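# Pour hazelnuts from bowl into a cup held aloft

## Task

On the table are a small bowl holding hazelnuts and an empty cup. With the cup lifted and held by the robot, move all of the hazelnuts out of the bowl and into the cup. Afterwards both objects must sit directly on the table, the cup right side up; the bowl is allowed to end upside down. It counts as a failure if, from the moment the first hazelnut lands in the cup until the last one does, the cup is supported by anything besides the robot, or if either the cup or the bowl is released or drops while nothing lies within a few millimeters beneath it. A result that stays in place only because the robot is holding it is not accepted. When finished, open the hands and withdraw them.

## Robot and tools

ROBOT. There are two arms, left_arm and right_arm, facing each other across the table. Each carries an identical five-finger right hand, so sides and numbers mean the same on both; the names do not refer to image sides. left_arm's base is on the +y side.

FRAMES. Reported poses use one scene frame: origin on the table surface halfway between the arm bases, table at z = 0, +z up. Positions are in metres, orientation as end_effector_quat_wxyz, velocities in m/s and rad/s. Printed positions may be slightly off, more so at long reach. Every commanded offset is instead expressed in the hand point's own axes. The hand point sits 0.05 m in front of the palm, where index pad and thumb tip meet in a pinch. Its +z runs along the straightened fingers (fingertips 0.06 to 0.07 m past it), +y points out of the palm, +x runs across the palm toward the little finger. The hand extends 0.08 m from the point on the little-finger side; on the thumb side 0.02 m with the thumb turned in front of the palm, up to 0.09 m otherwise. A wrist bracket on the little-finger side sits 0.03 m beyond the point along +y and 0.11 m across; it can collide.

ROW LAYOUT. One row = 28 numbers, each in [-1, 1], always covering both arms: left_arm dx, dy, dz, rx, ry, rz, then left_gripper little, ring, middle, index, thumb_bend, thumb_turn, force_limit, speed, then the same 14 for right_arm and right_gripper. dx..rz are an offset (not a pose) from the hand point's measured pose at the start of the action, in hand-point axes; 1.0 equals 0.6 m or 180 degrees, and rx, ry, rz form a single rotation vector. Every row in an action is measured from that same start, not added to the prior row. Finger targets: +1 straight/open, -1 curled shut. thumb_bend +1 straight, -1 fully bent; thumb_turn +1 beside the palm, -1 across in front of it. A pinch is roughly index -0.22, thumb_bend -0.75, thumb_turn -0.57. force_limit maps linearly from about 0 N (-1) to 10 N (+1) fingertip force, 15 N for the two thumb motors, and only stops closing. speed maps from nearly zero (-1) to full (+1), full travel in 0.6 s; close at -0.9 or slower for a gentle grip. There is no 'unchanged' value: to keep a hand as is, resend its last eight numbers, or before any were sent, its hand_measured six values plus hand_force_limit and hand_speed. A motor only starts when its target changes by 0.01 or more. For a whole-hand wrap (objects 0.035 to 0.08 m wide), turn the thumb fully in front before reaching the object; the object then rests across the palm, wrist-side of the hand point.

execute_actions: argument actions, a list of actions; each action is up to 15 rows, one per 1/30 s step, the last row repeating to fill 15 steps. An empty list just returns state and images. The first action's offsets start from the last reported pose. Each step the command is clipped to 100 mm and 16 degrees from the measured pose, so far targets need several actions; the arm stops at its last clipped pose.

move: target is one 28-number row, offsets from the pose in the latest result showing one. Both hand points travel straight, finishing together, over 0.5 to 10 s. speed in m/s, 0.002 to 0.5 (default 0.25), turning capped at twice that in rad/s. Optional stop_force in N, 9 to 40, shared by both arms, allowed only after 0.2 s of scene time: an arm halts when its wrist sensor feels that much extra push opposing its path, then backs to where it was two steps earlier. It is judged along the line to the target, so it is unreliable if the hand rotates; an arm nearly still (within 1.5 mm and 0.5 degrees) reacts only at sensor saturation. Leave it out when pulling away from a surface. Go slowly when touching; stiff arms fault if pushed past contact. blocking=false returns after 0.5 s, cannot be combined with stop_force, and blocks further motion commands until wait or stop shows the end. The move: line reports done, off_target, moving, held, fault or contact per arm, plus limits=paced (pose clipped) or limits=held (steps blocked).

wait: seconds, 0 to 10; arms hold their last command. stop: brakes a running move. zoom_image: camera (cam_high, cam_left_wrist, cam_right_wrist, all 504x504) and region [x0, y0, x1, y1] in pixels, at most 504 by 504. show_instructions: reference images. finished_scene: scene, the current scene's number; irreversible.

RESULTS. Hand target lines show where each arm is being driven; 'pose unreachable' means a clearance check altered a command. hand_measured, hand_stopped_by (moving, target, force, stalled, fault) and hand_load_n follow the six motor order; load is positive when the finger is pushed open, and loads near 0 signal a lost grip. Wrist force and torque are in end-effector axes, with up to about 4 N offset, 2.4 N noise, saturation near 50 N; 'no reading' is harmless.

AVOID. Joint torque at limits (139 N m for the three large joints, 26 N m for wrist joints, held weight included) or 150 N external force stops the arm for 10 s. Motors warn hot at 70 °C and brake at 85 °C. Never let the arms strike or press each other. Don't drop, slam or knock anything off the table; loose objects may get brief pushes. The simulation keeps running while you think.

Each tool is called after "Emit:" as name(argument=value, ...) on one line, values as JSON.

Reference images:

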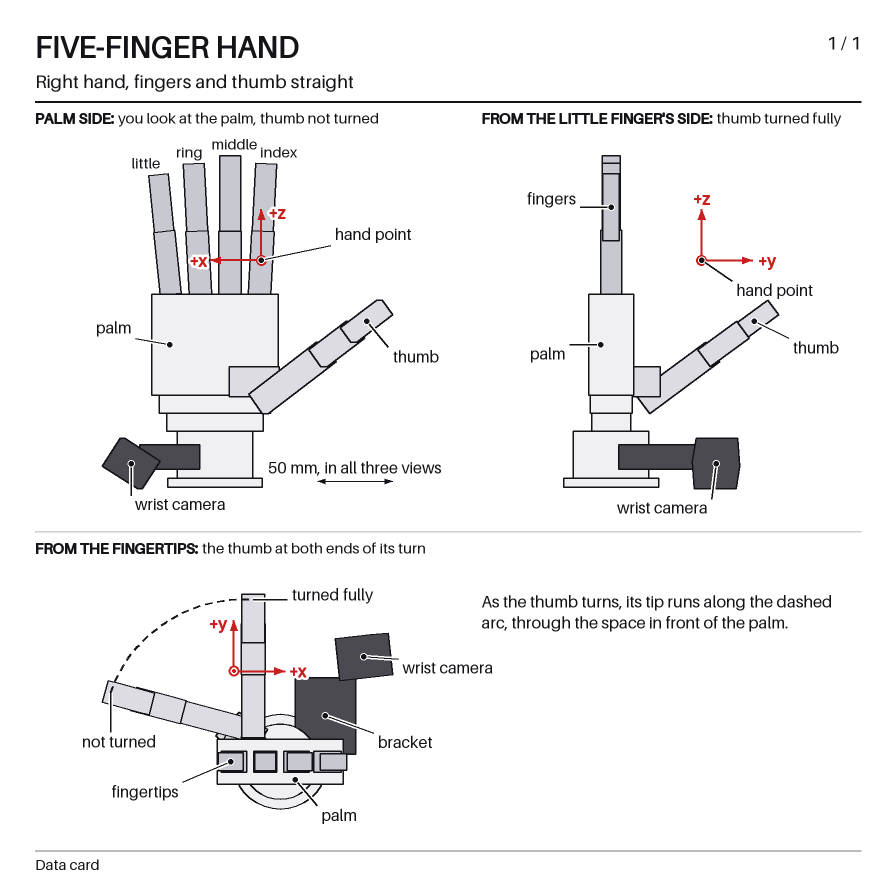

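## Session

I'll start by looking at the current state of the scene.

Emit:
execute_actions(actions=[])

Scene clock: 0.00 s.
left_arm: end_effector_position=(+0.3101, +0.4554, +0.4832) hand_measured=(+1.000, +1.000, +1.000, +1.000, +1.000, +1.000) hand_load_n=(+0.0, +0.0, +0.0, +0.0, +0.0, +0.0) hand_stopped_by=(target, target, target, target, target, target) hand_force_limit=0.00 hand_speed=-0.80 end_effector_quat_wxyz=(-0.010, +0.379, +0.925, -0.001) end_effector_velocity=(-0.000, -0.000, +0.000) end_effector_angular_velocity=(+0.000, -0.000, -0.001) | right_arm: end_effector_position=(+0.1725, -0.3236, +0.4671) hand_measured=(+1.000, +1.000, +1.000, +1.000, +1.000, +1.000) hand_load_n=(+0.0, +0.0, +0.0, +0.0, +0.0, +0.0) hand_stopped_by=(target, target, target, target, target, target) hand_force_limit=0.00 hand_speed=-0.80 end_effector_quat_wxyz=(-0.019, -0.266, +0.964, -0.013) end_effector_velocity=(-0.001, +0.000, +0.000) end_effector_angular_velocity=(-0.000, +0.001, +0.001)
Joint positions: left_arm=[ 0.583 -1.723  1.329  1.979  1.586 -1.881] | right_arm=[-1.193 -1.715  1.37   1.952  1.598 -1.888]
Joint velocities: left_arm=[-0.001 -0.    -0.001  0.001 -0.     0.   ] | right_arm=[ 0.002 -0.     0.     0.001  0.     0.001]
Motor temperatures (°C, as the motors report them): left_arm=[28 29 30 33 37 36] | right_arm=[30 30 31 38 37 39]
Wrist force (N, on the end effector, along its own x y z axes, offset not removed): no reading
Wrist torque (N m, same axes, about the end effector's origin, offset not removed): no reading
Hand target (left_arm): +0.310, +0.455, +0.483; -0.010, +0.379, +0.925, -0.001
Hand target (right_arm): +0.173, -0.324, +0.467; -0.019, -0.266, +0.964, -0.013

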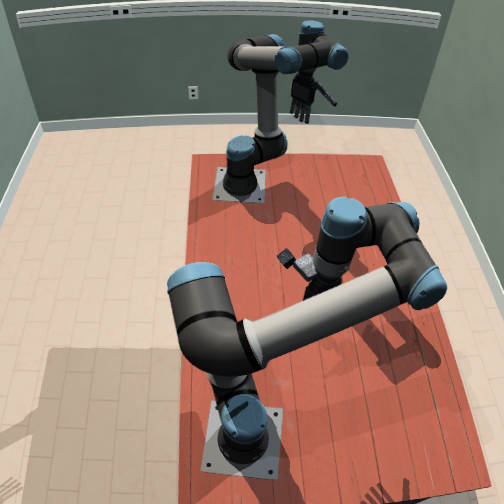

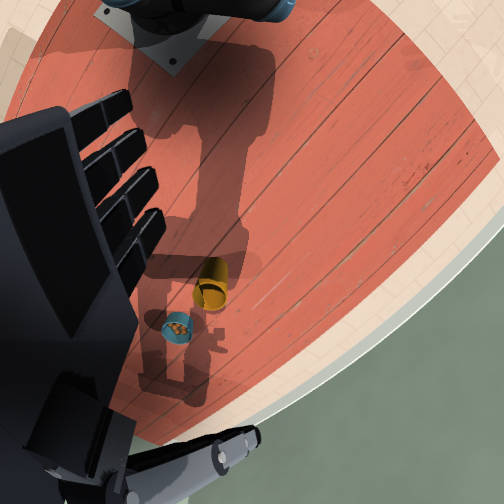

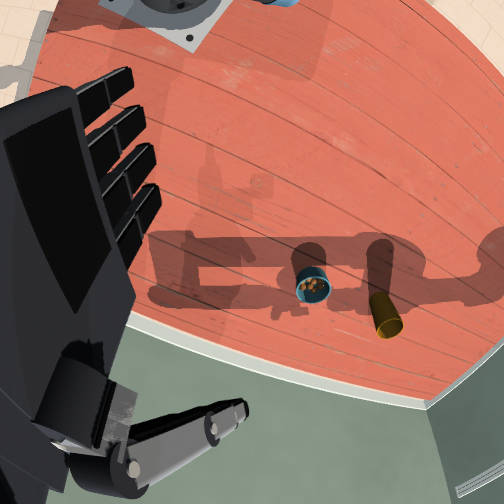

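Emit:
zoom_image(camera="cam_right_wrist", region=[260, 220, 440, 360])

Emit:
zoom_image(camera="cam_left_wrist", region=[130, 240, 270, 360])

Region (260, 220, 440, 360) of cam_right_wrist's 504x504 image, scaled by 2.800, with more detail than that image has.

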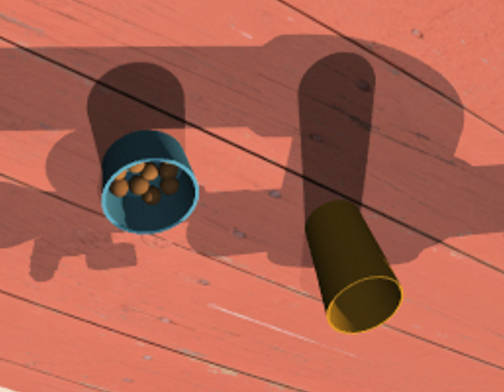

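Region (130, 240, 270, 360) of cam_left_wrist's 504x504 image, scaled by 3.600, with more detail than that image has; it fills the top 432 rows of this view, and the rest is white.

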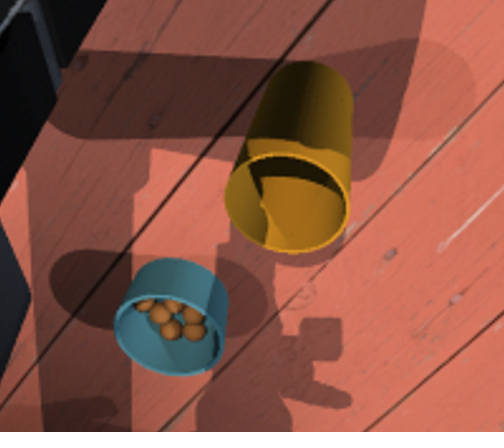

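Emit:
move(target=[-0.1388,-0.088,0.2035,0,0,-0.914,1,1,1,1,1,-1,0,0.3,-0.2553,-0.0003,0.2177,0,0,0.838,1,1,1,1,1,-1,0,0.3], speed=0.5)

Scene clock: 123.53 s.
left_arm: end_effector_position=(+0.3299, +0.3596, +0.3606) hand_measured=(+1.000, +1.000, +1.000, +1.000, +1.000, -1.000) hand_load_n=(+0.0, +0.0, +0.0, +0.0, +0.0, +0.0) hand_stopped_by=(target, target, target, target, target, target) hand_force_limit=0.00 hand_speed=0.30 end_effector_quat_wxyz=(+0.003, +0.866, -0.501, -0.010) end_effector_velocity=(+0.000, +0.000, -0.001) end_effector_angular_velocity=(+0.002, -0.002, +0.015) | right_arm: end_effector_position=(+0.2997, -0.2501, +0.3298) hand_measured=(+1.000, +1.000, +1.000, +1.000, +1.000, -1.000) hand_load_n=(+0.0, +0.0, +0.0, +0.0, +0.0, +0.0) hand_stopped_by=(target, target, target, target, target, target) hand_force_limit=0.00 hand_speed=0.30 end_effector_quat_wxyz=(+0.007, +0.865, +0.501, -0.022) end_effector_velocity=(+0.001, +0.000, -0.001) end_effector_angular_velocity=(-0.004, +0.001, -0.014)
Joint positions: left_arm=[ 0.864 -1.353  1.275  1.666  1.583 -4.469] | right_arm=[-0.75  -1.229  1.199  1.645  1.579  1.187]
Joint velocities: left_arm=[ 0.001 -0.002  0.003 -0.001 -0.003 -0.015] | right_arm=[ 0.     0.007 -0.005  0.002  0.002  0.015]
Motor temperatures (°C, as the motors report them): left_arm=[28 29 30 33 37 36] | right_arm=[30 30 31 38 37 39]
Wrist force (N, on the end effector, along its own x y z axes, offset not removed): left_arm=[-1.2 2.4 -2.1] | right_arm=[-0.4 0.4 3.0]
Wrist torque (N m, same axes, about the end effector's origin, offset not removed): left_arm=[0.58 0.08 0.15] | right_arm=[-0.12 -0.06 0.00]
Hand target (left_arm): +0.330, +0.360, +0.361; +0.003, +0.866, -0.500, -0.010
Hand target (right_arm): +0.300, -0.250, +0.330; +0.008, +0.866, +0.500, -0.022
Off the commanded pose (left_arm): 0.001 m, 0 deg.
Off the commanded pose (right_arm): 0.001 m, 0 deg.
move: done

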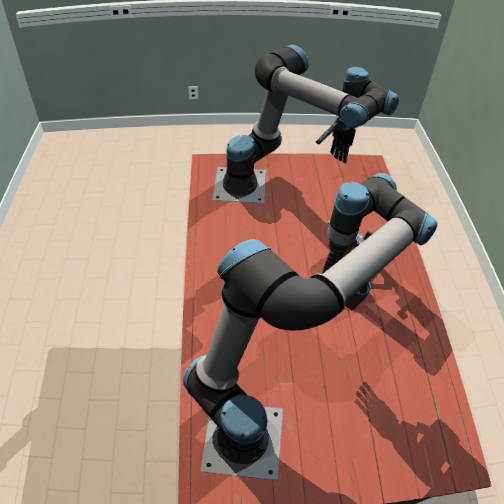

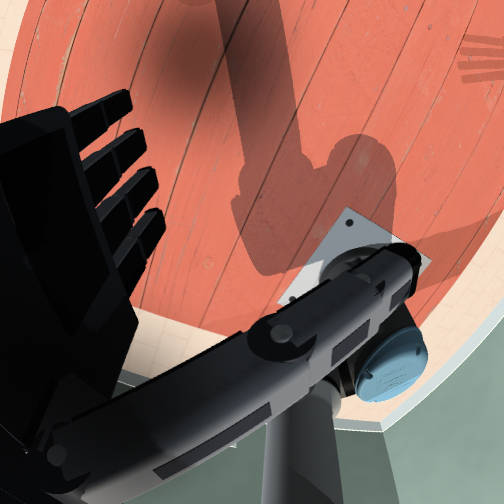

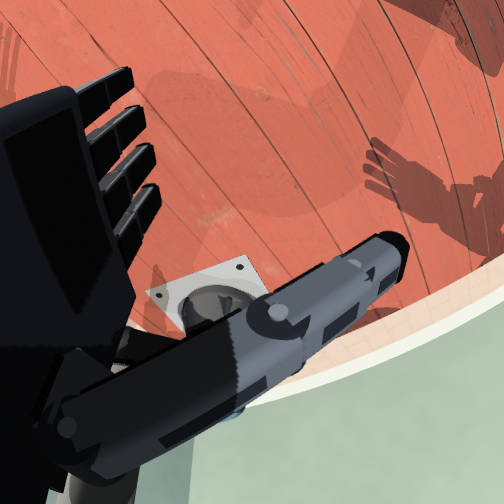

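Emit:
move(target=[0.189,0.013,0.382,0.0042,0.5045,0.0033,1,1,1,1,1,-1,0,0.3,0.2698,0.042,0.3707,-0.0032,0.5144,-0.0018,1,1,1,1,1,-1,0,0.3], speed=0.35)

Scene clock: 153.90 s.
left_arm: end_effector_position=(+0.3749, +0.2586, +0.1297) hand_measured=(+1.000, +1.000, +1.000, +1.000, +1.000, -1.000) hand_load_n=(+0.0, +0.0, +0.0, +0.0, +0.0, +0.0) hand_stopped_by=(target, target, target, target, target, target) hand_force_limit=0.00 hand_speed=0.30 end_effector_quat_wxyz=(+0.355, +0.613, -0.354, +0.611) end_effector_velocity=(+0.000, -0.001, -0.001) end_effector_angular_velocity=(-0.012, -0.005, -0.001) | right_arm: end_effector_position=(+0.3950, -0.1307, +0.1005) hand_measured=(+1.000, +1.000, +1.000, +1.000, +1.000, -1.000) hand_load_n=(+0.0, +0.0, +0.0, +0.0, +0.0, +0.0) hand_stopped_by=(target, target, target, target, target, target) hand_force_limit=0.00 hand_speed=0.30 end_effector_quat_wxyz=(-0.353, +0.612, +0.355, +0.612) end_effector_velocity=(+0.002, +0.000, -0.000) end_effector_angular_velocity=(+0.014, -0.009, -0.004)
Joint positions: left_arm=[ 0.989 -1.543  2.527 -0.983  1.939 -4.713] | right_arm=[-0.989 -1.332  2.402 -1.068  0.947  1.567]
Joint velocities: left_arm=[-0.     0.013  0.006 -0.032  0.    -0.006] | right_arm=[ 0.001  0.013  0.005 -0.038  0.005  0.011]
Motor temperatures (°C, as the motors report them): left_arm=[28 29 30 33 37 36] | right_arm=[30 30 31 38 37 39]
Wrist force (N, on the end effector, along its own x y z axes, offset not removed): left_arm=[0.1 1.6 -2.3] | right_arm=[-1.3 1.4 2.1]
Wrist torque (N m, same axes, about the end effector's origin, offset not removed): left_arm=[0.51 -0.15 0.25] | right_arm=[0.21 0.19 -0.12]
Hand target (left_arm): +0.375, +0.258, +0.130; +0.355, +0.612, -0.354, +0.612
Hand target (right_arm): +0.395, -0.131, +0.100; -0.353, +0.612, +0.355, +0.612
Off the commanded pose (left_arm): 0.000 m, 0 deg.
Off the commanded pose (right_arm): 0.001 m, 0 deg.
move: done

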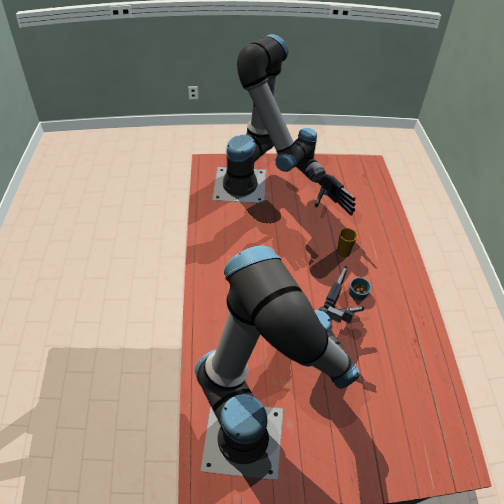

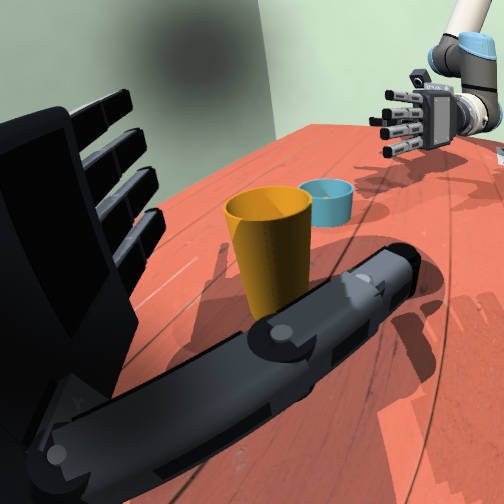

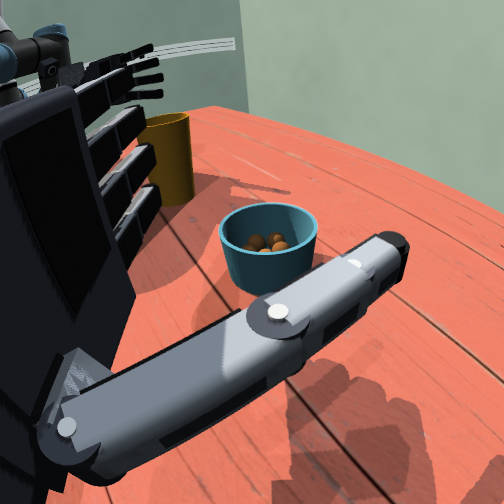

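Emit:
zoom_image(camera="cam_right_wrist", region=[190, 170, 350, 330])

Emit:
zoom_image(camera="cam_left_wrist", region=[200, 160, 380, 340])

Emit:
zoom_image(camera="cam_high", region=[290, 160, 410, 340])

Region (190, 170, 350, 330) of cam_right_wrist's 504x504 image, scaled by 3.150, with more detail than that image has.

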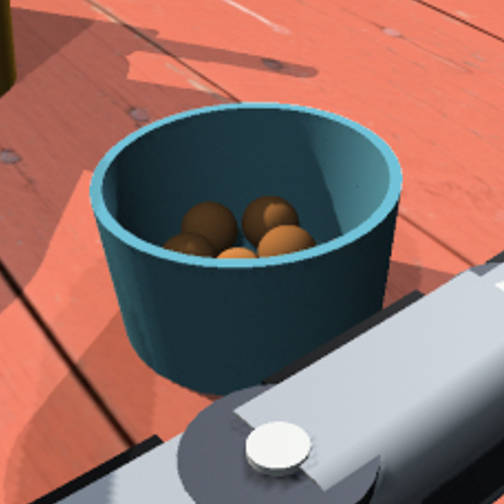

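Region (200, 160, 380, 340) of cam_left_wrist's 504x504 image, scaled by 2.800, with more detail than that image has.

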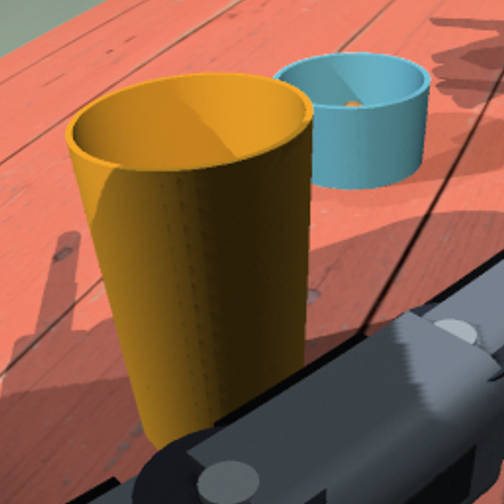

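Region (290, 160, 410, 340) of cam_high's 504x504 image, scaled by 2.800, with more detail than that image has.

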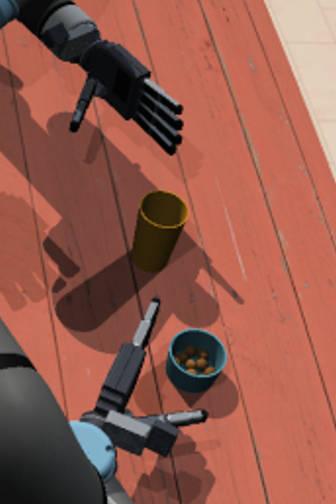

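Emit:
move(target=[-0.1612,0.0,0.0833,0,0,0,1,1,1,1,1,-1,0,0.3,-0.1175,0.0,0.075,0,0,0,1,1,1,1,1,-1,0,0.3], speed=0.12, stop_force=12)

Scene clock: 200.60 s.
left_arm: end_effector_position=(+0.3998, +0.2154, +0.0334) hand_measured=(+1.000, +1.000, +1.000, +1.000, +1.000, -1.000) hand_load_n=(+0.0, +0.0, +0.0, +0.0, +0.0, +0.0) hand_stopped_by=(target, target, target, target, target, target) hand_force_limit=0.00 hand_speed=0.30 end_effector_quat_wxyz=(+0.354, +0.613, -0.354, +0.611) end_effector_velocity=(+0.001, -0.001, -0.002) end_effector_angular_velocity=(-0.002, +0.002, +0.000) | right_arm: end_effector_position=(+0.4175, -0.0920, +0.0301) hand_measured=(+1.000, +1.000, +1.000, +1.000, +1.000, -1.000) hand_load_n=(+0.0, +0.0, +0.0, +0.0, +0.0, +0.0) hand_stopped_by=(target, target, target, target, target, target) hand_force_limit=0.00 hand_speed=0.30 end_effector_quat_wxyz=(-0.353, +0.612, +0.355, +0.612) end_effector_velocity=(+0.000, +0.001, -0.001) end_effector_angular_velocity=(+0.001, -0.000, +0.000)
Joint positions: left_arm=[ 0.923 -1.13   2.48  -1.348  1.874 -4.713] | right_arm=[-0.911 -1.054  2.296 -1.239  1.025  1.568]
Joint velocities: left_arm=[-0.001  0.009 -0.002 -0.007 -0.001 -0.003] | right_arm=[ 0.002  0.004 -0.003 -0.002  0.002  0.001]
Motor temperatures (°C, as the motors report them): left_arm=[28 29 30 33 37 36] | right_arm=[30 30 31 38 37 39]
Wrist force (N, on the end effector, along its own x y z axes, offset not removed): left_arm=[-1.5 2.6 -3.9] | right_arm=[-0.9 -0.2 0.0]
Wrist torque (N m, same axes, about the end effector's origin, offset not removed): left_arm=[0.80 0.11 0.26] | right_arm=[0.11 0.04 -0.02]
Hand target (left_arm): +0.400, +0.215, +0.033; +0.355, +0.613, -0.354, +0.611
Hand target (right_arm): +0.418, -0.092, +0.030; -0.353, +0.612, +0.355, +0.612
Off the commanded pose (left_arm): 0.001 m, 0 deg.
Off the commanded pose (right_arm): 0.000 m, 0 deg.
move: done

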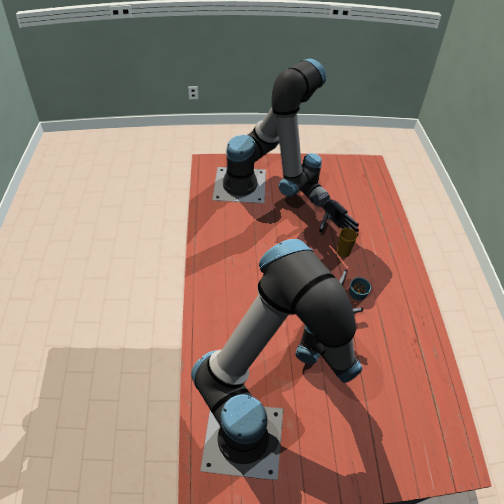

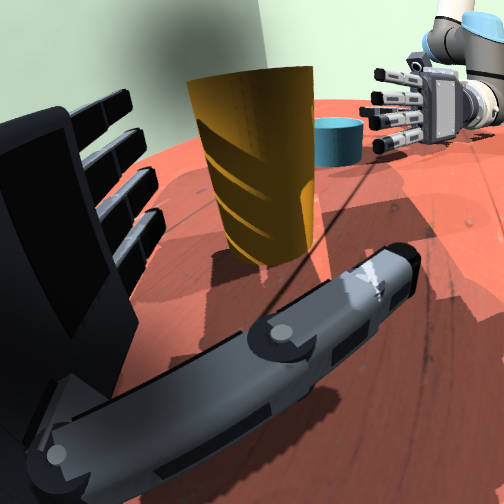

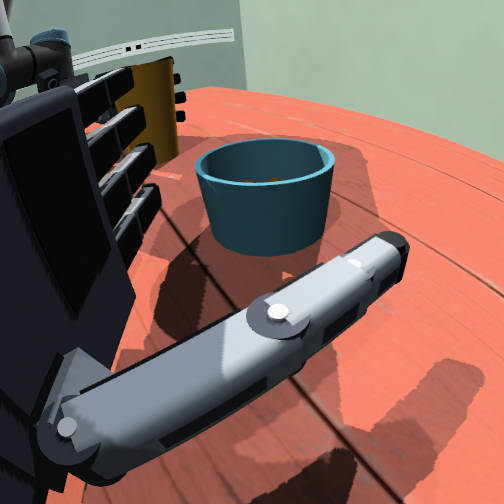

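Emit:
zoom_image(camera="cam_right_wrist", region=[120, 110, 360, 290])

Emit:
zoom_image(camera="cam_left_wrist", region=[290, 40, 504, 200])

Emit:
zoom_image(camera="cam_left_wrist", region=[120, 50, 360, 290])

Region (120, 110, 360, 290) of cam_right_wrist's 504x504 image, scaled by 2.100, with more detail than that image has; it fills the top 378 rows of this view, and the rest is white.

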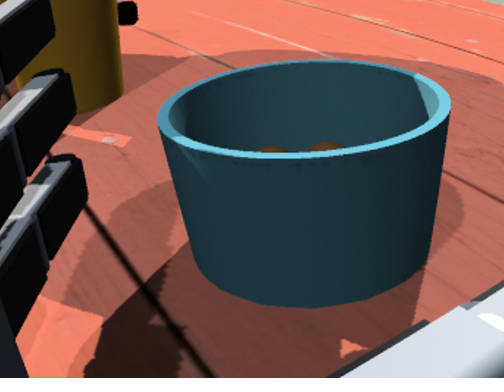

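Region (290, 40, 504, 200) of cam_left_wrist's 504x504 image, scaled by 2.355, with more detail than that image has; it fills the top 377 rows of this view, and the rest is white.

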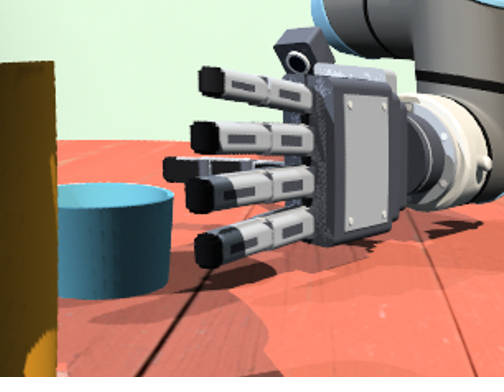

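Region (120, 50, 360, 290) of cam_left_wrist's 504x504 image, scaled by 2.100, with more detail than that image has.

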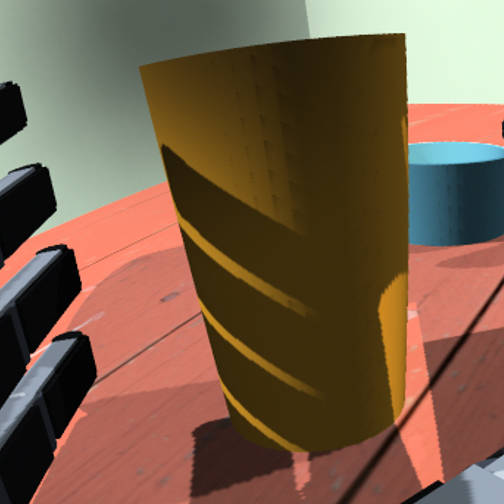

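Emit:
move(target=[-0.005,0.03,0.15,0,0,0,1,1,1,1,1,-1,0,0.3,-0.02,0.0,0.0,0,0,0,1,1,1,1,1,-1,0,0.3], speed=0.04, stop_force=9)

Scene clock: 237.43 s.
left_arm: end_effector_position=(+0.4291, +0.1287, +0.0303) hand_measured=(+1.000, +1.000, +1.000, +1.000, +1.000, -1.000) hand_load_n=(+0.0, +0.0, +0.0, +0.0, +0.0, +0.0) hand_stopped_by=(target, target, target, target, target, target) hand_force_limit=0.00 hand_speed=0.30 end_effector_quat_wxyz=(+0.354, +0.613, -0.355, +0.611) end_effector_velocity=(+0.001, -0.002, -0.000) end_effector_angular_velocity=(+0.001, +0.001, +0.002) | right_arm: end_effector_position=(+0.4175, -0.0921, +0.0182) hand_measured=(+1.000, +1.000, +1.000, +1.000, +1.000, -1.000) hand_load_n=(+0.0, +0.0, +0.0, +0.0, +0.0, +0.0) hand_stopped_by=(target, target, target, target, target, target) hand_force_limit=0.00 hand_speed=0.30 end_effector_quat_wxyz=(-0.353, +0.612, +0.355, +0.612) end_effector_velocity=(+0.000, -0.000, -0.000) end_effector_angular_velocity=(-0.000, +0.000, -0.001)
Joint positions: left_arm=[ 0.795 -1.059  2.305 -1.244  1.745 -4.713] | right_arm=[-0.911 -1.019  2.295 -1.274  1.025  1.568]
Joint velocities: left_arm=[-0.002  0.002 -0.005  0.004 -0.004 -0.   ] | right_arm=[-0.001  0.001 -0.    -0.     0.    -0.   ]
Motor temperatures (°C, as the motors report them): left_arm=[28 29 30 33 37 36] | right_arm=[30 30 31 38 37 39]
Wrist force (N, on the end effector, along its own x y z axes, offset not removed): left_arm=[0.4 2.0 -1.8] | right_arm=[0.6 2.0 -0.1]
Wrist torque (N m, same axes, about the end effector's origin, offset not removed): left_arm=[0.58 -0.16 0.23] | right_arm=[0.52 -0.18 0.09]
Hand target (left_arm): +0.429, +0.129, +0.030; +0.354, +0.613, -0.355, +0.611
Hand target (right_arm): +0.417, -0.092, +0.018; -0.353, +0.612, +0.355, +0.612
Off the commanded pose (left_arm): 0.000 m, 0 deg.
Off the commanded pose (right_arm): 0.000 m, 0 deg.
move: done

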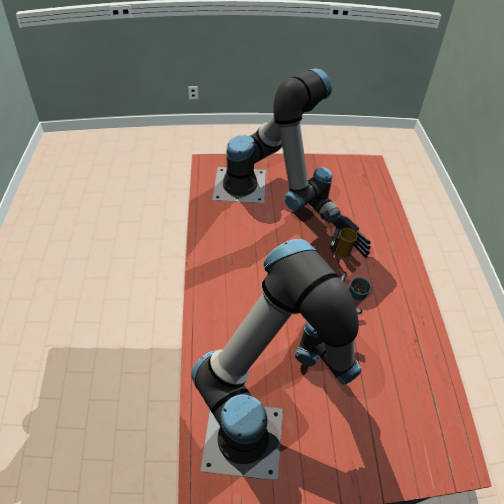

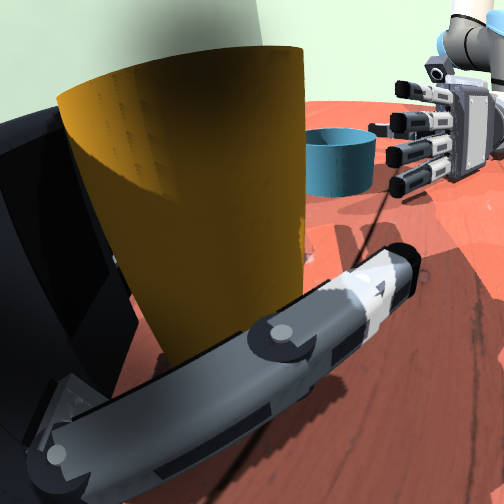

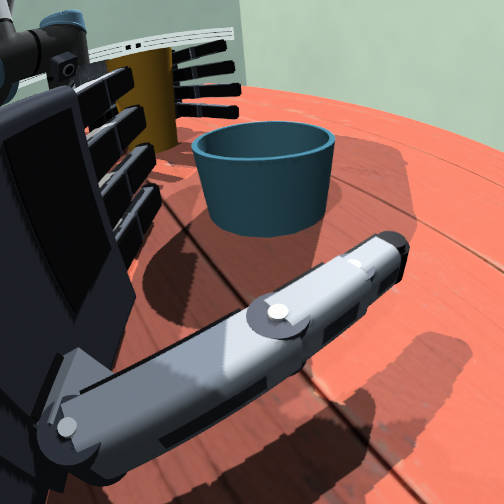

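Emit:
zoom_image(camera="cam_left_wrist", region=[295, 60, 504, 230])

Emit:
zoom_image(camera="cam_right_wrist", region=[60, 20, 260, 170])

Emit:
zoom_image(camera="cam_high", region=[310, 200, 400, 320])

Region (295, 60, 504, 230) of cam_left_wrist's 504x504 image, scaled by 2.411, with more detail than that image has; it fills the top 410 rows of this view, and the rest is white.

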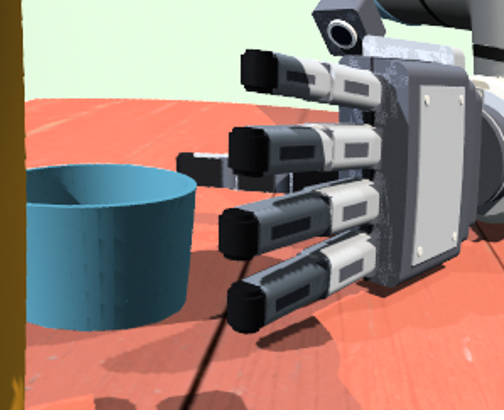

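Region (60, 20, 260, 170) of cam_right_wrist's 504x504 image, scaled by 2.520, with more detail than that image has; it fills the top 378 rows of this view, and the rest is white.

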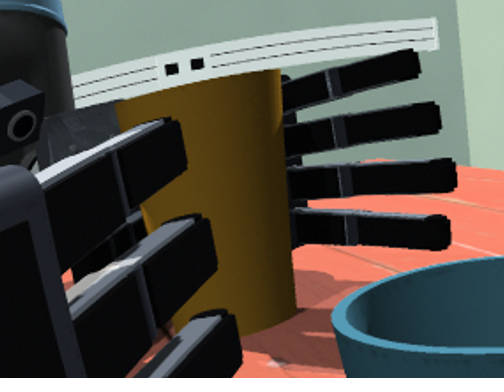

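Region (310, 200, 400, 320) of cam_high's 504x504 image, scaled by 4.200, with more detail than that image has; it fills the left 378 columns of this view, and the rest is white.

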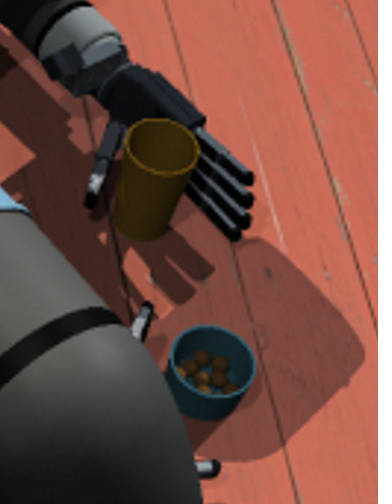

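Emit:
move(target=[-0.0117,0.0,0.0,0,0,0,1,1,1,1,1,-1,0,0.3,0.0,0.0233,0.1133,0,0,0,1,1,1,1,1,-1,0,0.3], speed=0.045, stop_force=9)

Scene clock: 253.83 s.
left_arm: end_effector_position=(+0.4291, +0.1287, +0.0233) hand_measured=(+1.000, +1.000, +1.000, +1.000, +1.000, -1.000) hand_load_n=(+0.0, +0.0, +0.0, +0.0, +0.0, +0.0) hand_stopped_by=(target, target, target, target, target, target) hand_force_limit=0.00 hand_speed=0.30 end_effector_quat_wxyz=(+0.354, +0.613, -0.355, +0.611) end_effector_velocity=(-0.001, -0.000, -0.000) end_effector_angular_velocity=(-0.000, -0.001, -0.002) | right_arm: end_effector_position=(+0.4634, -0.0403, +0.0180) hand_measured=(+1.000, +1.000, +1.000, +1.000, +1.000, -1.000) hand_load_n=(+0.0, +0.0, +0.0, +0.0, +0.0, +0.0) hand_stopped_by=(target, target, target, target, target, target) hand_force_limit=0.00 hand_speed=0.30 end_effector_quat_wxyz=(-0.353, +0.612, +0.355, +0.612) end_effector_velocity=(+0.001, +0.002, -0.001) end_effector_angular_velocity=(-0.000, +0.003, +0.000)
Joint positions: left_arm=[ 0.795 -1.038  2.305 -1.265  1.745 -4.713] | right_arm=[-0.854 -0.944  2.092 -1.147  1.082  1.568]
Joint velocities: left_arm=[-0.001  0.    -0.    -0.001  0.001  0.001] | right_arm=[ 0.002  0.004 -0.006  0.004  0.001  0.001]
Motor temperatures (°C, as the motors report them): left_arm=[28 29 30 33 37 36] | right_arm=[30 30 31 38 37 39]
Wrist force (N, on the end effector, along its own x y z axes, offset not removed): left_arm=[-0.7 1.5 -2.9] | right_arm=[-0.6 -3.8 0.5]
Wrist torque (N m, same axes, about the end effector's origin, offset not removed): left_arm=[0.48 0.08 0.16] | right_arm=[-0.57 0.00 -0.02]
Hand target (left_arm): +0.429, +0.129, +0.023; +0.354, +0.613, -0.355, +0.611
Hand target (right_arm): +0.464, -0.040, +0.018; -0.353, +0.612, +0.355, +0.612
Off the commanded pose (left_arm): 0.000 m, 0 deg.
Off the commanded pose (right_arm): 0.000 m, 0 deg.
move: done

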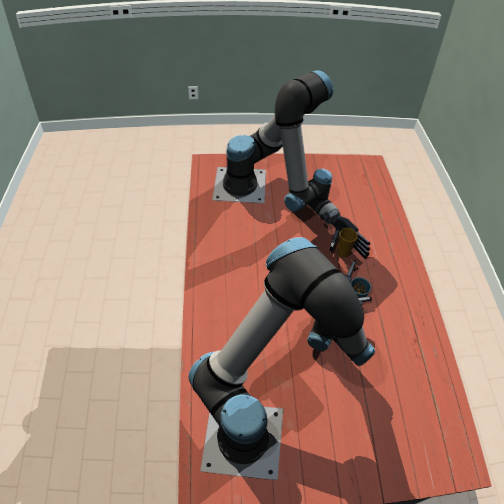

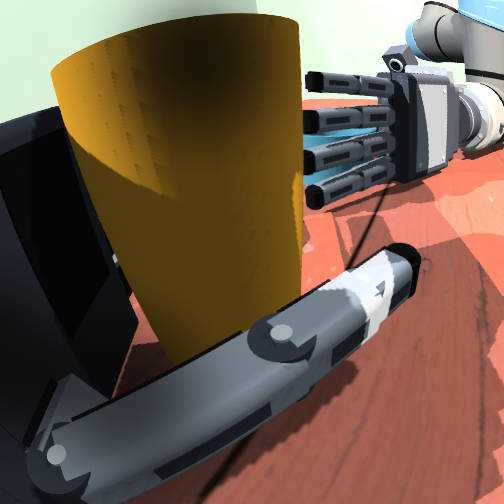

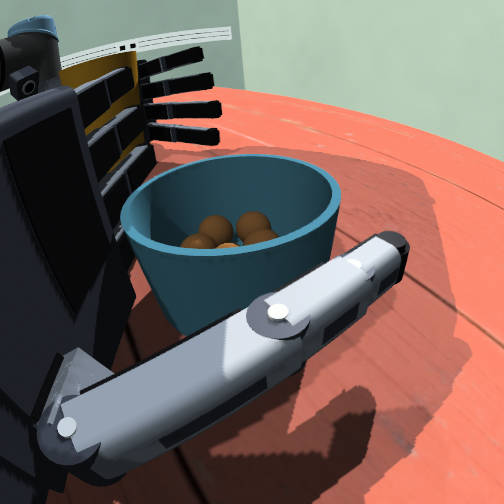

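Emit:
move(target=[0,0,0,0,0,0,-0.6,-0.6,-0.6,-0.6,1,-1,0.2,-0.6,0,0,0,0,0,0,1,1,-0.6,-0.6,1,-1,0.4,-0.6], speed=0.02)

Scene clock: 268.03 s.
left_arm: end_effector_position=(+0.4291, +0.1287, +0.0234) hand_measured=(-0.196, -0.218, -0.258, -0.282, +1.002, -1.000) hand_load_n=(+1.5, +3.0, +9.0, +10.5, +2.0, +1.5) hand_stopped_by=(force, force, force, force, target, target) hand_force_limit=0.20 hand_speed=-0.60 end_effector_quat_wxyz=(+0.354, +0.613, -0.355, +0.611) end_effector_velocity=(-0.001, -0.001, +0.000) end_effector_angular_velocity=(-0.000, +0.001, -0.002) | right_arm: end_effector_position=(+0.4634, -0.0403, +0.0180) hand_measured=(+1.000, +1.000, +0.190, +0.144, +1.002, -1.000) hand_load_n=(+0.0, +0.0, +6.5, +11.5, +3.0, +1.0) hand_stopped_by=(target, target, force, force, target, target) hand_force_limit=0.40 hand_speed=-0.60 end_effector_quat_wxyz=(-0.353, +0.612, +0.355, +0.612) end_effector_velocity=(+0.000, -0.000, +0.001) end_effector_angular_velocity=(+0.001, -0.000, -0.000)
Joint positions: left_arm=[ 0.795 -1.038  2.305 -1.265  1.745 -4.713] | right_arm=[-0.854 -0.944  2.092 -1.147  1.082  1.568]
Joint velocities: left_arm=[-0.002 -0.    -0.     0.001 -0.    -0.001] | right_arm=[-0.    -0.001 -0.    -0.     0.     0.001]
Motor temperatures (°C, as the motors report them): left_arm=[28 29 30 33 37 36] | right_arm=[30 30 31 38 37 39]
Wrist force (N, on the end effector, along its own x y z axes, offset not removed): left_arm=[0.7 -0.4 -4.0] | right_arm=[-2.0 -3.0 -2.1]
Wrist torque (N m, same axes, about the end effector's origin, offset not removed): left_arm=[0.23 -0.03 0.15] | right_arm=[-0.25 0.26 -0.08]
Hand target (left_arm): +0.429, +0.129, +0.023; +0.354, +0.613, -0.355, +0.611
Hand target (right_arm): +0.463, -0.040, +0.018; -0.353, +0.612, +0.355, +0.612
Off the commanded pose (left_arm): 0.000 m, 0 deg.
Off the commanded pose (right_arm): 0.000 m, 0 deg.
move: done

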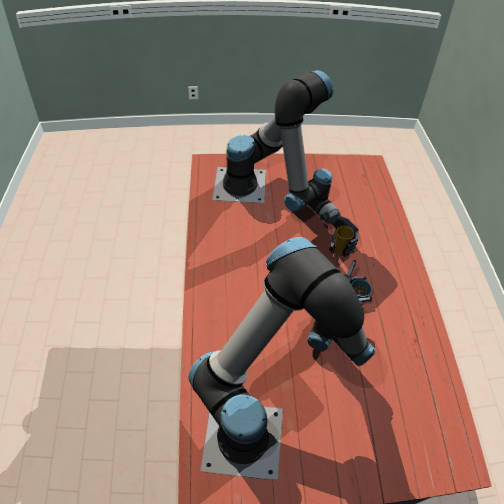

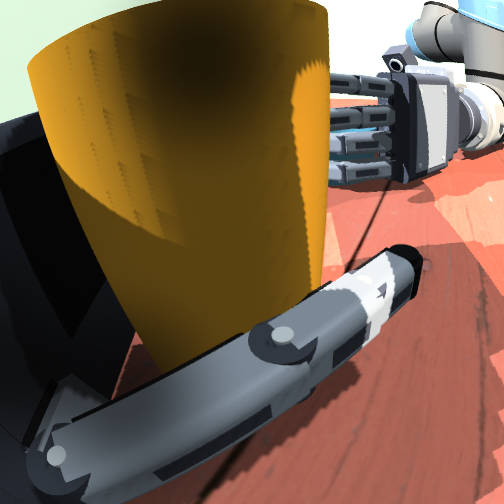

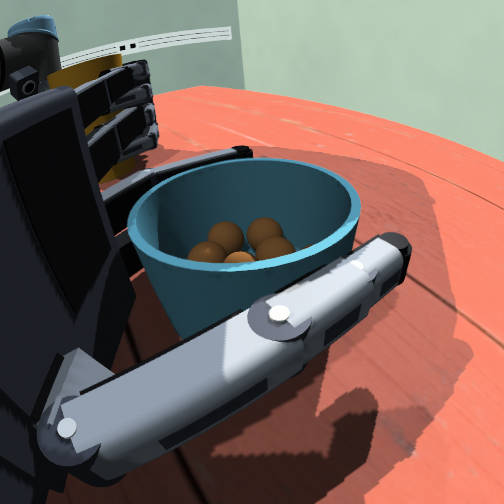

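Emit:
move(target=[0,0,0,0,0,0,-0.6,-0.6,-0.6,-0.6,-0.6,-1,0.2,-0.7,0,0,0,0,0,0,1,1,-0.6,-0.6,-0.6,-1,0.4,-0.7], speed=0.02)

Scene clock: 273.20 s.
left_arm: end_effector_position=(+0.4291, +0.1287, +0.0233) hand_measured=(-0.196, -0.218, -0.258, -0.282, +0.974, -1.000) hand_load_n=(+1.5, +3.0, +9.0, +10.5, +8.0, +1.0) hand_stopped_by=(force, force, force, force, force, target) hand_force_limit=0.20 hand_speed=-0.70 end_effector_quat_wxyz=(+0.354, +0.613, -0.355, +0.611) end_effector_velocity=(+0.000, +0.000, -0.000) end_effector_angular_velocity=(+0.001, -0.000, +0.000) | right_arm: end_effector_position=(+0.4634, -0.0403, +0.0180) hand_measured=(+1.000, +1.000, +0.190, +0.144, +0.968, -1.000) hand_load_n=(+0.0, +0.0, +7.5, +12.0, +11.0, +1.0) hand_stopped_by=(target, target, force, force, force, target) hand_force_limit=0.40 hand_speed=-0.70 end_effector_quat_wxyz=(-0.353, +0.612, +0.355, +0.612) end_effector_velocity=(-0.000, +0.000, -0.000) end_effector_angular_velocity=(-0.001, -0.001, +0.001)
Joint positions: left_arm=[ 0.795 -1.038  2.305 -1.265  1.745 -4.713] | right_arm=[-0.854 -0.944  2.092 -1.147  1.082  1.568]
Joint velocities: left_arm=[ 0.001  0.     0.    -0.     0.001  0.001] | right_arm=[ 0.001  0.     0.    -0.    -0.    -0.001]
Motor temperatures (°C, as the motors report them): left_arm=[28 29 30 33 37 36] | right_arm=[30 30 31 38 37 39]
Wrist force (N, on the end effector, along its own x y z axes, offset not removed): left_arm=[1.8 1.0 -2.6] | right_arm=[-1.7 -2.6 -0.5]
Wrist torque (N m, same axes, about the end effector's origin, offset not removed): left_arm=[0.36 -0.14 0.17] | right_arm=[-0.12 0.18 -0.14]
Hand target (left_arm): +0.429, +0.129, +0.023; +0.354, +0.613, -0.355, +0.611
Hand target (right_arm): +0.463, -0.040, +0.018; -0.353, +0.612, +0.355, +0.612
Off the commanded pose (left_arm): 0.000 m, 0 deg.
Off the commanded pose (right_arm): 0.000 m, 0 deg.
move: done

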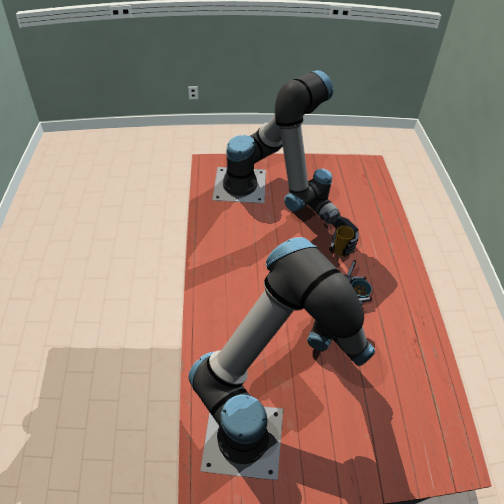

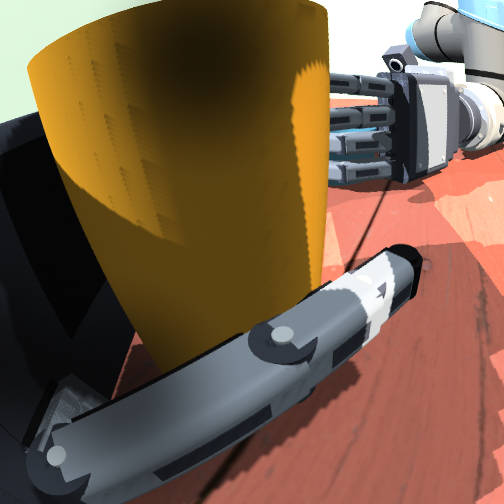

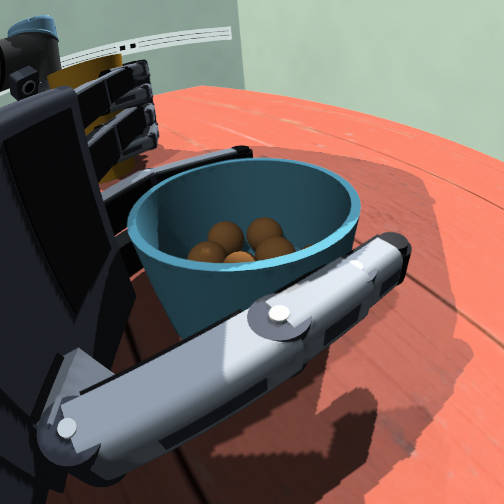

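Emit:
zoom_image(camera="cam_high", region=[315, 205, 395, 310])

Region (315, 205, 395, 310) of cam_high's 504x504 image, scaled by 4.800, with more detail than that image has; it fills the left 384 columns of this view, and the rest is white.

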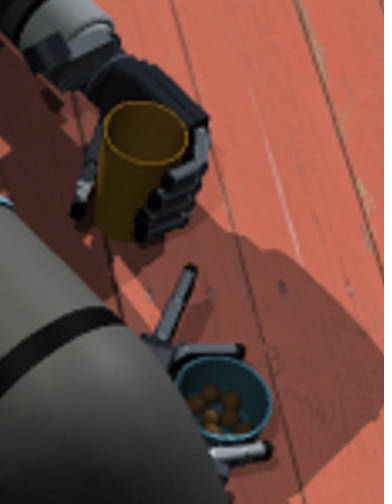

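Emit:
move(target=[0.008,0,0,0,0,0,-0.6,-0.6,-0.6,-0.6,-0.6,-1,0.2,-0.7,0.008,0,0,0,0,0,1,1,-0.6,-0.6,-0.6,-1,0.4,-0.7], speed=0.01)

Scene clock: 344.00 s.
left_arm: end_effector_position=(+0.4291, +0.1288, +0.0279) hand_measured=(-0.196, -0.218, -0.258, -0.282, +0.974, -1.000) hand_load_n=(+1.5, +2.5, +9.0, +11.0, +8.0, +2.0) hand_stopped_by=(force, force, force, force, force, target) hand_force_limit=0.20 hand_speed=-0.70 end_effector_quat_wxyz=(+0.354, +0.613, -0.355, +0.611) end_effector_velocity=(-0.000, +0.000, +0.002) end_effector_angular_velocity=(+0.001, -0.001, -0.001) | right_arm: end_effector_position=(+0.4635, -0.0403, +0.0226) hand_measured=(+1.000, +1.000, +0.190, +0.144, +0.968, -1.000) hand_load_n=(+0.0, +0.0, +7.5, +12.0, +11.0, +1.0) hand_stopped_by=(target, target, force, force, force, target) hand_force_limit=0.40 hand_speed=-0.70 end_effector_quat_wxyz=(-0.353, +0.612, +0.355, +0.612) end_effector_velocity=(+0.001, -0.001, +0.002) end_effector_angular_velocity=(-0.001, -0.001, -0.001)
Joint positions: left_arm=[ 0.795 -1.051  2.305 -1.252  1.745 -4.713] | right_arm=[-0.854 -0.955  2.093 -1.136  1.082  1.568]
Joint velocities: left_arm=[-0.    -0.006  0.     0.006  0.001  0.002] | right_arm=[-0.001 -0.005  0.     0.006  0.    -0.002]
Motor temperatures (°C, as the motors report them): left_arm=[28 29 30 33 37 36] | right_arm=[30 30 31 38 37 39]
Wrist force (N, on the end effector, along its own x y z axes, offset not removed): left_arm=[-0.4 1.8 0.4] | right_arm=[0.9 0.8 0.0]
Wrist torque (N m, same axes, about the end effector's origin, offset not removed): left_arm=[0.40 -0.26 0.21] | right_arm=[0.10 -0.26 0.14]
Hand target (left_arm): +0.429, +0.129, +0.028; +0.354, +0.613, -0.355, +0.611
Hand target (right_arm): +0.463, -0.040, +0.023; -0.353, +0.612, +0.355, +0.612
Off the commanded pose (left_arm): 0.000 m, 0 deg.
Off the commanded pose (right_arm): 0.000 m, 0 deg.
move: done

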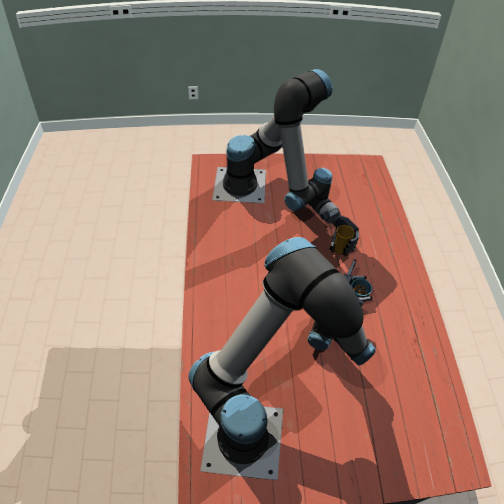

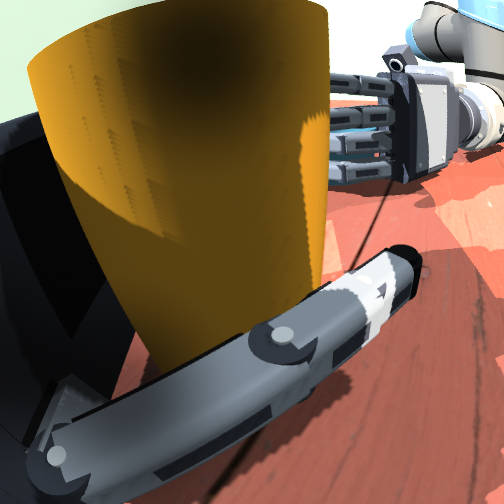

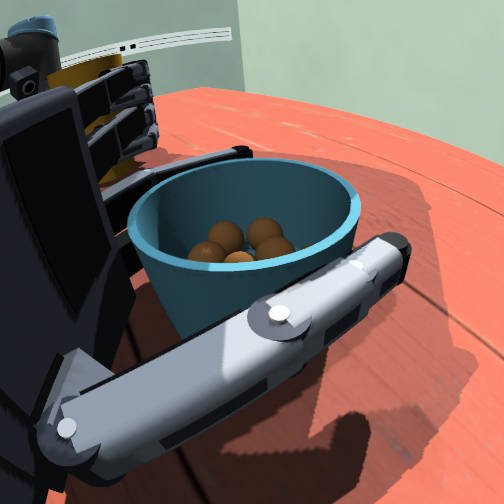

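Emit:
move(target=[0.0757,0,0,0,0,0,-0.6,-0.6,-0.6,-0.6,-0.6,-1,0.2,-0.7,0.3457,0,0,0,0,0.1667,1,1,-0.6,-0.6,-0.6,-1,0.4,-0.7], speed=0.12)

Scene clock: 350.53 s.
left_arm: end_effector_position=(+0.4291, +0.1287, +0.0732) hand_measured=(-0.196, -0.218, -0.258, -0.282, +0.974, -1.000) hand_load_n=(+1.5, +2.5, +9.0, +11.0, +8.0, +2.0) hand_stopped_by=(force, force, force, force, force, target) hand_force_limit=0.20 hand_speed=-0.70 end_effector_quat_wxyz=(+0.354, +0.613, -0.354, +0.611) end_effector_velocity=(+0.001, -0.000, +0.001) end_effector_angular_velocity=(-0.001, -0.001, +0.002) | right_arm: end_effector_position=(+0.4634, -0.0396, +0.2297) hand_measured=(+1.000, +1.000, +0.190, +0.144, +0.968, -1.000) hand_load_n=(+0.0, +0.0, +7.5, +12.0, +11.0, +1.0) hand_stopped_by=(target, target, force, force, force, target) hand_force_limit=0.40 hand_speed=-0.70 end_effector_quat_wxyz=(-0.499, +0.683, +0.185, +0.500) end_effector_velocity=(+0.000, +0.000, +0.001) end_effector_angular_velocity=(+0.002, +0.007, +0.001)
Joint positions: left_arm=[ 0.795 -1.184  2.298 -1.112  1.745 -4.713] | right_arm=[-0.902 -1.394  1.912 -0.517  1.035  2.091]
Joint velocities: left_arm=[ 0.    -0.001 -0.001  0.001 -0.002 -0.   ] | right_arm=[-0.    -0.001 -0.005  0.008 -0.001  0.006]
Motor temperatures (°C, as the motors report them): left_arm=[28 29 30 33 37 36] | right_arm=[30 30 31 38 37 39]
Wrist force (N, on the end effector, along its own x y z axes, offset not removed): left_arm=[-0.9 2.3 -2.8] | right_arm=[-2.7 0.5 0.7]
Wrist torque (N m, same axes, about the end effector's origin, offset not removed): left_arm=[0.57 0.00 0.30] | right_arm=[0.00 0.32 -0.21]
Hand target (left_arm): +0.429, +0.129, +0.073; +0.354, +0.613, -0.355, +0.611
Hand target (right_arm): +0.463, -0.040, +0.230; -0.500, +0.683, +0.184, +0.500
Off the commanded pose (left_arm): 0.000 m, 0 deg.
Off the commanded pose (right_arm): 0.000 m, 0 deg.
move: done

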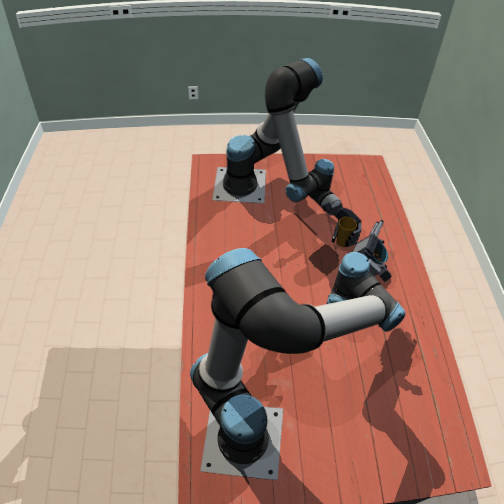

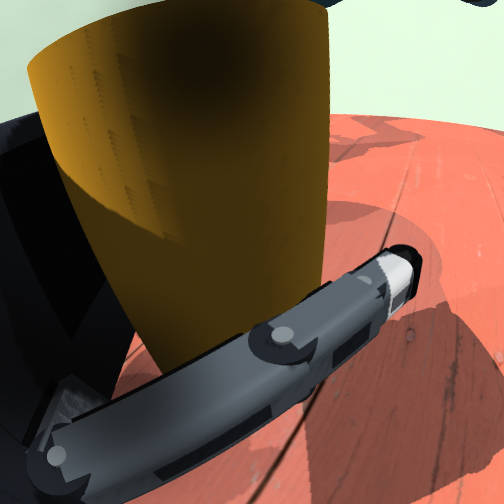

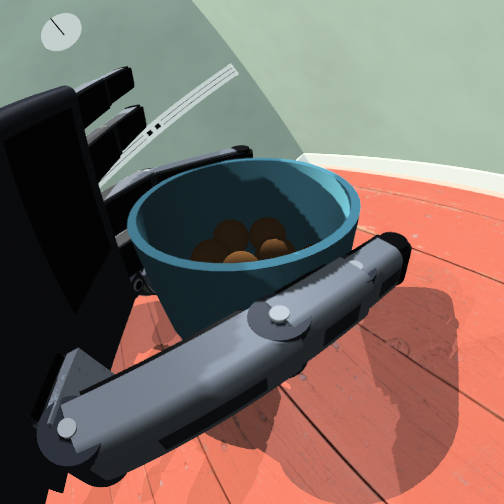

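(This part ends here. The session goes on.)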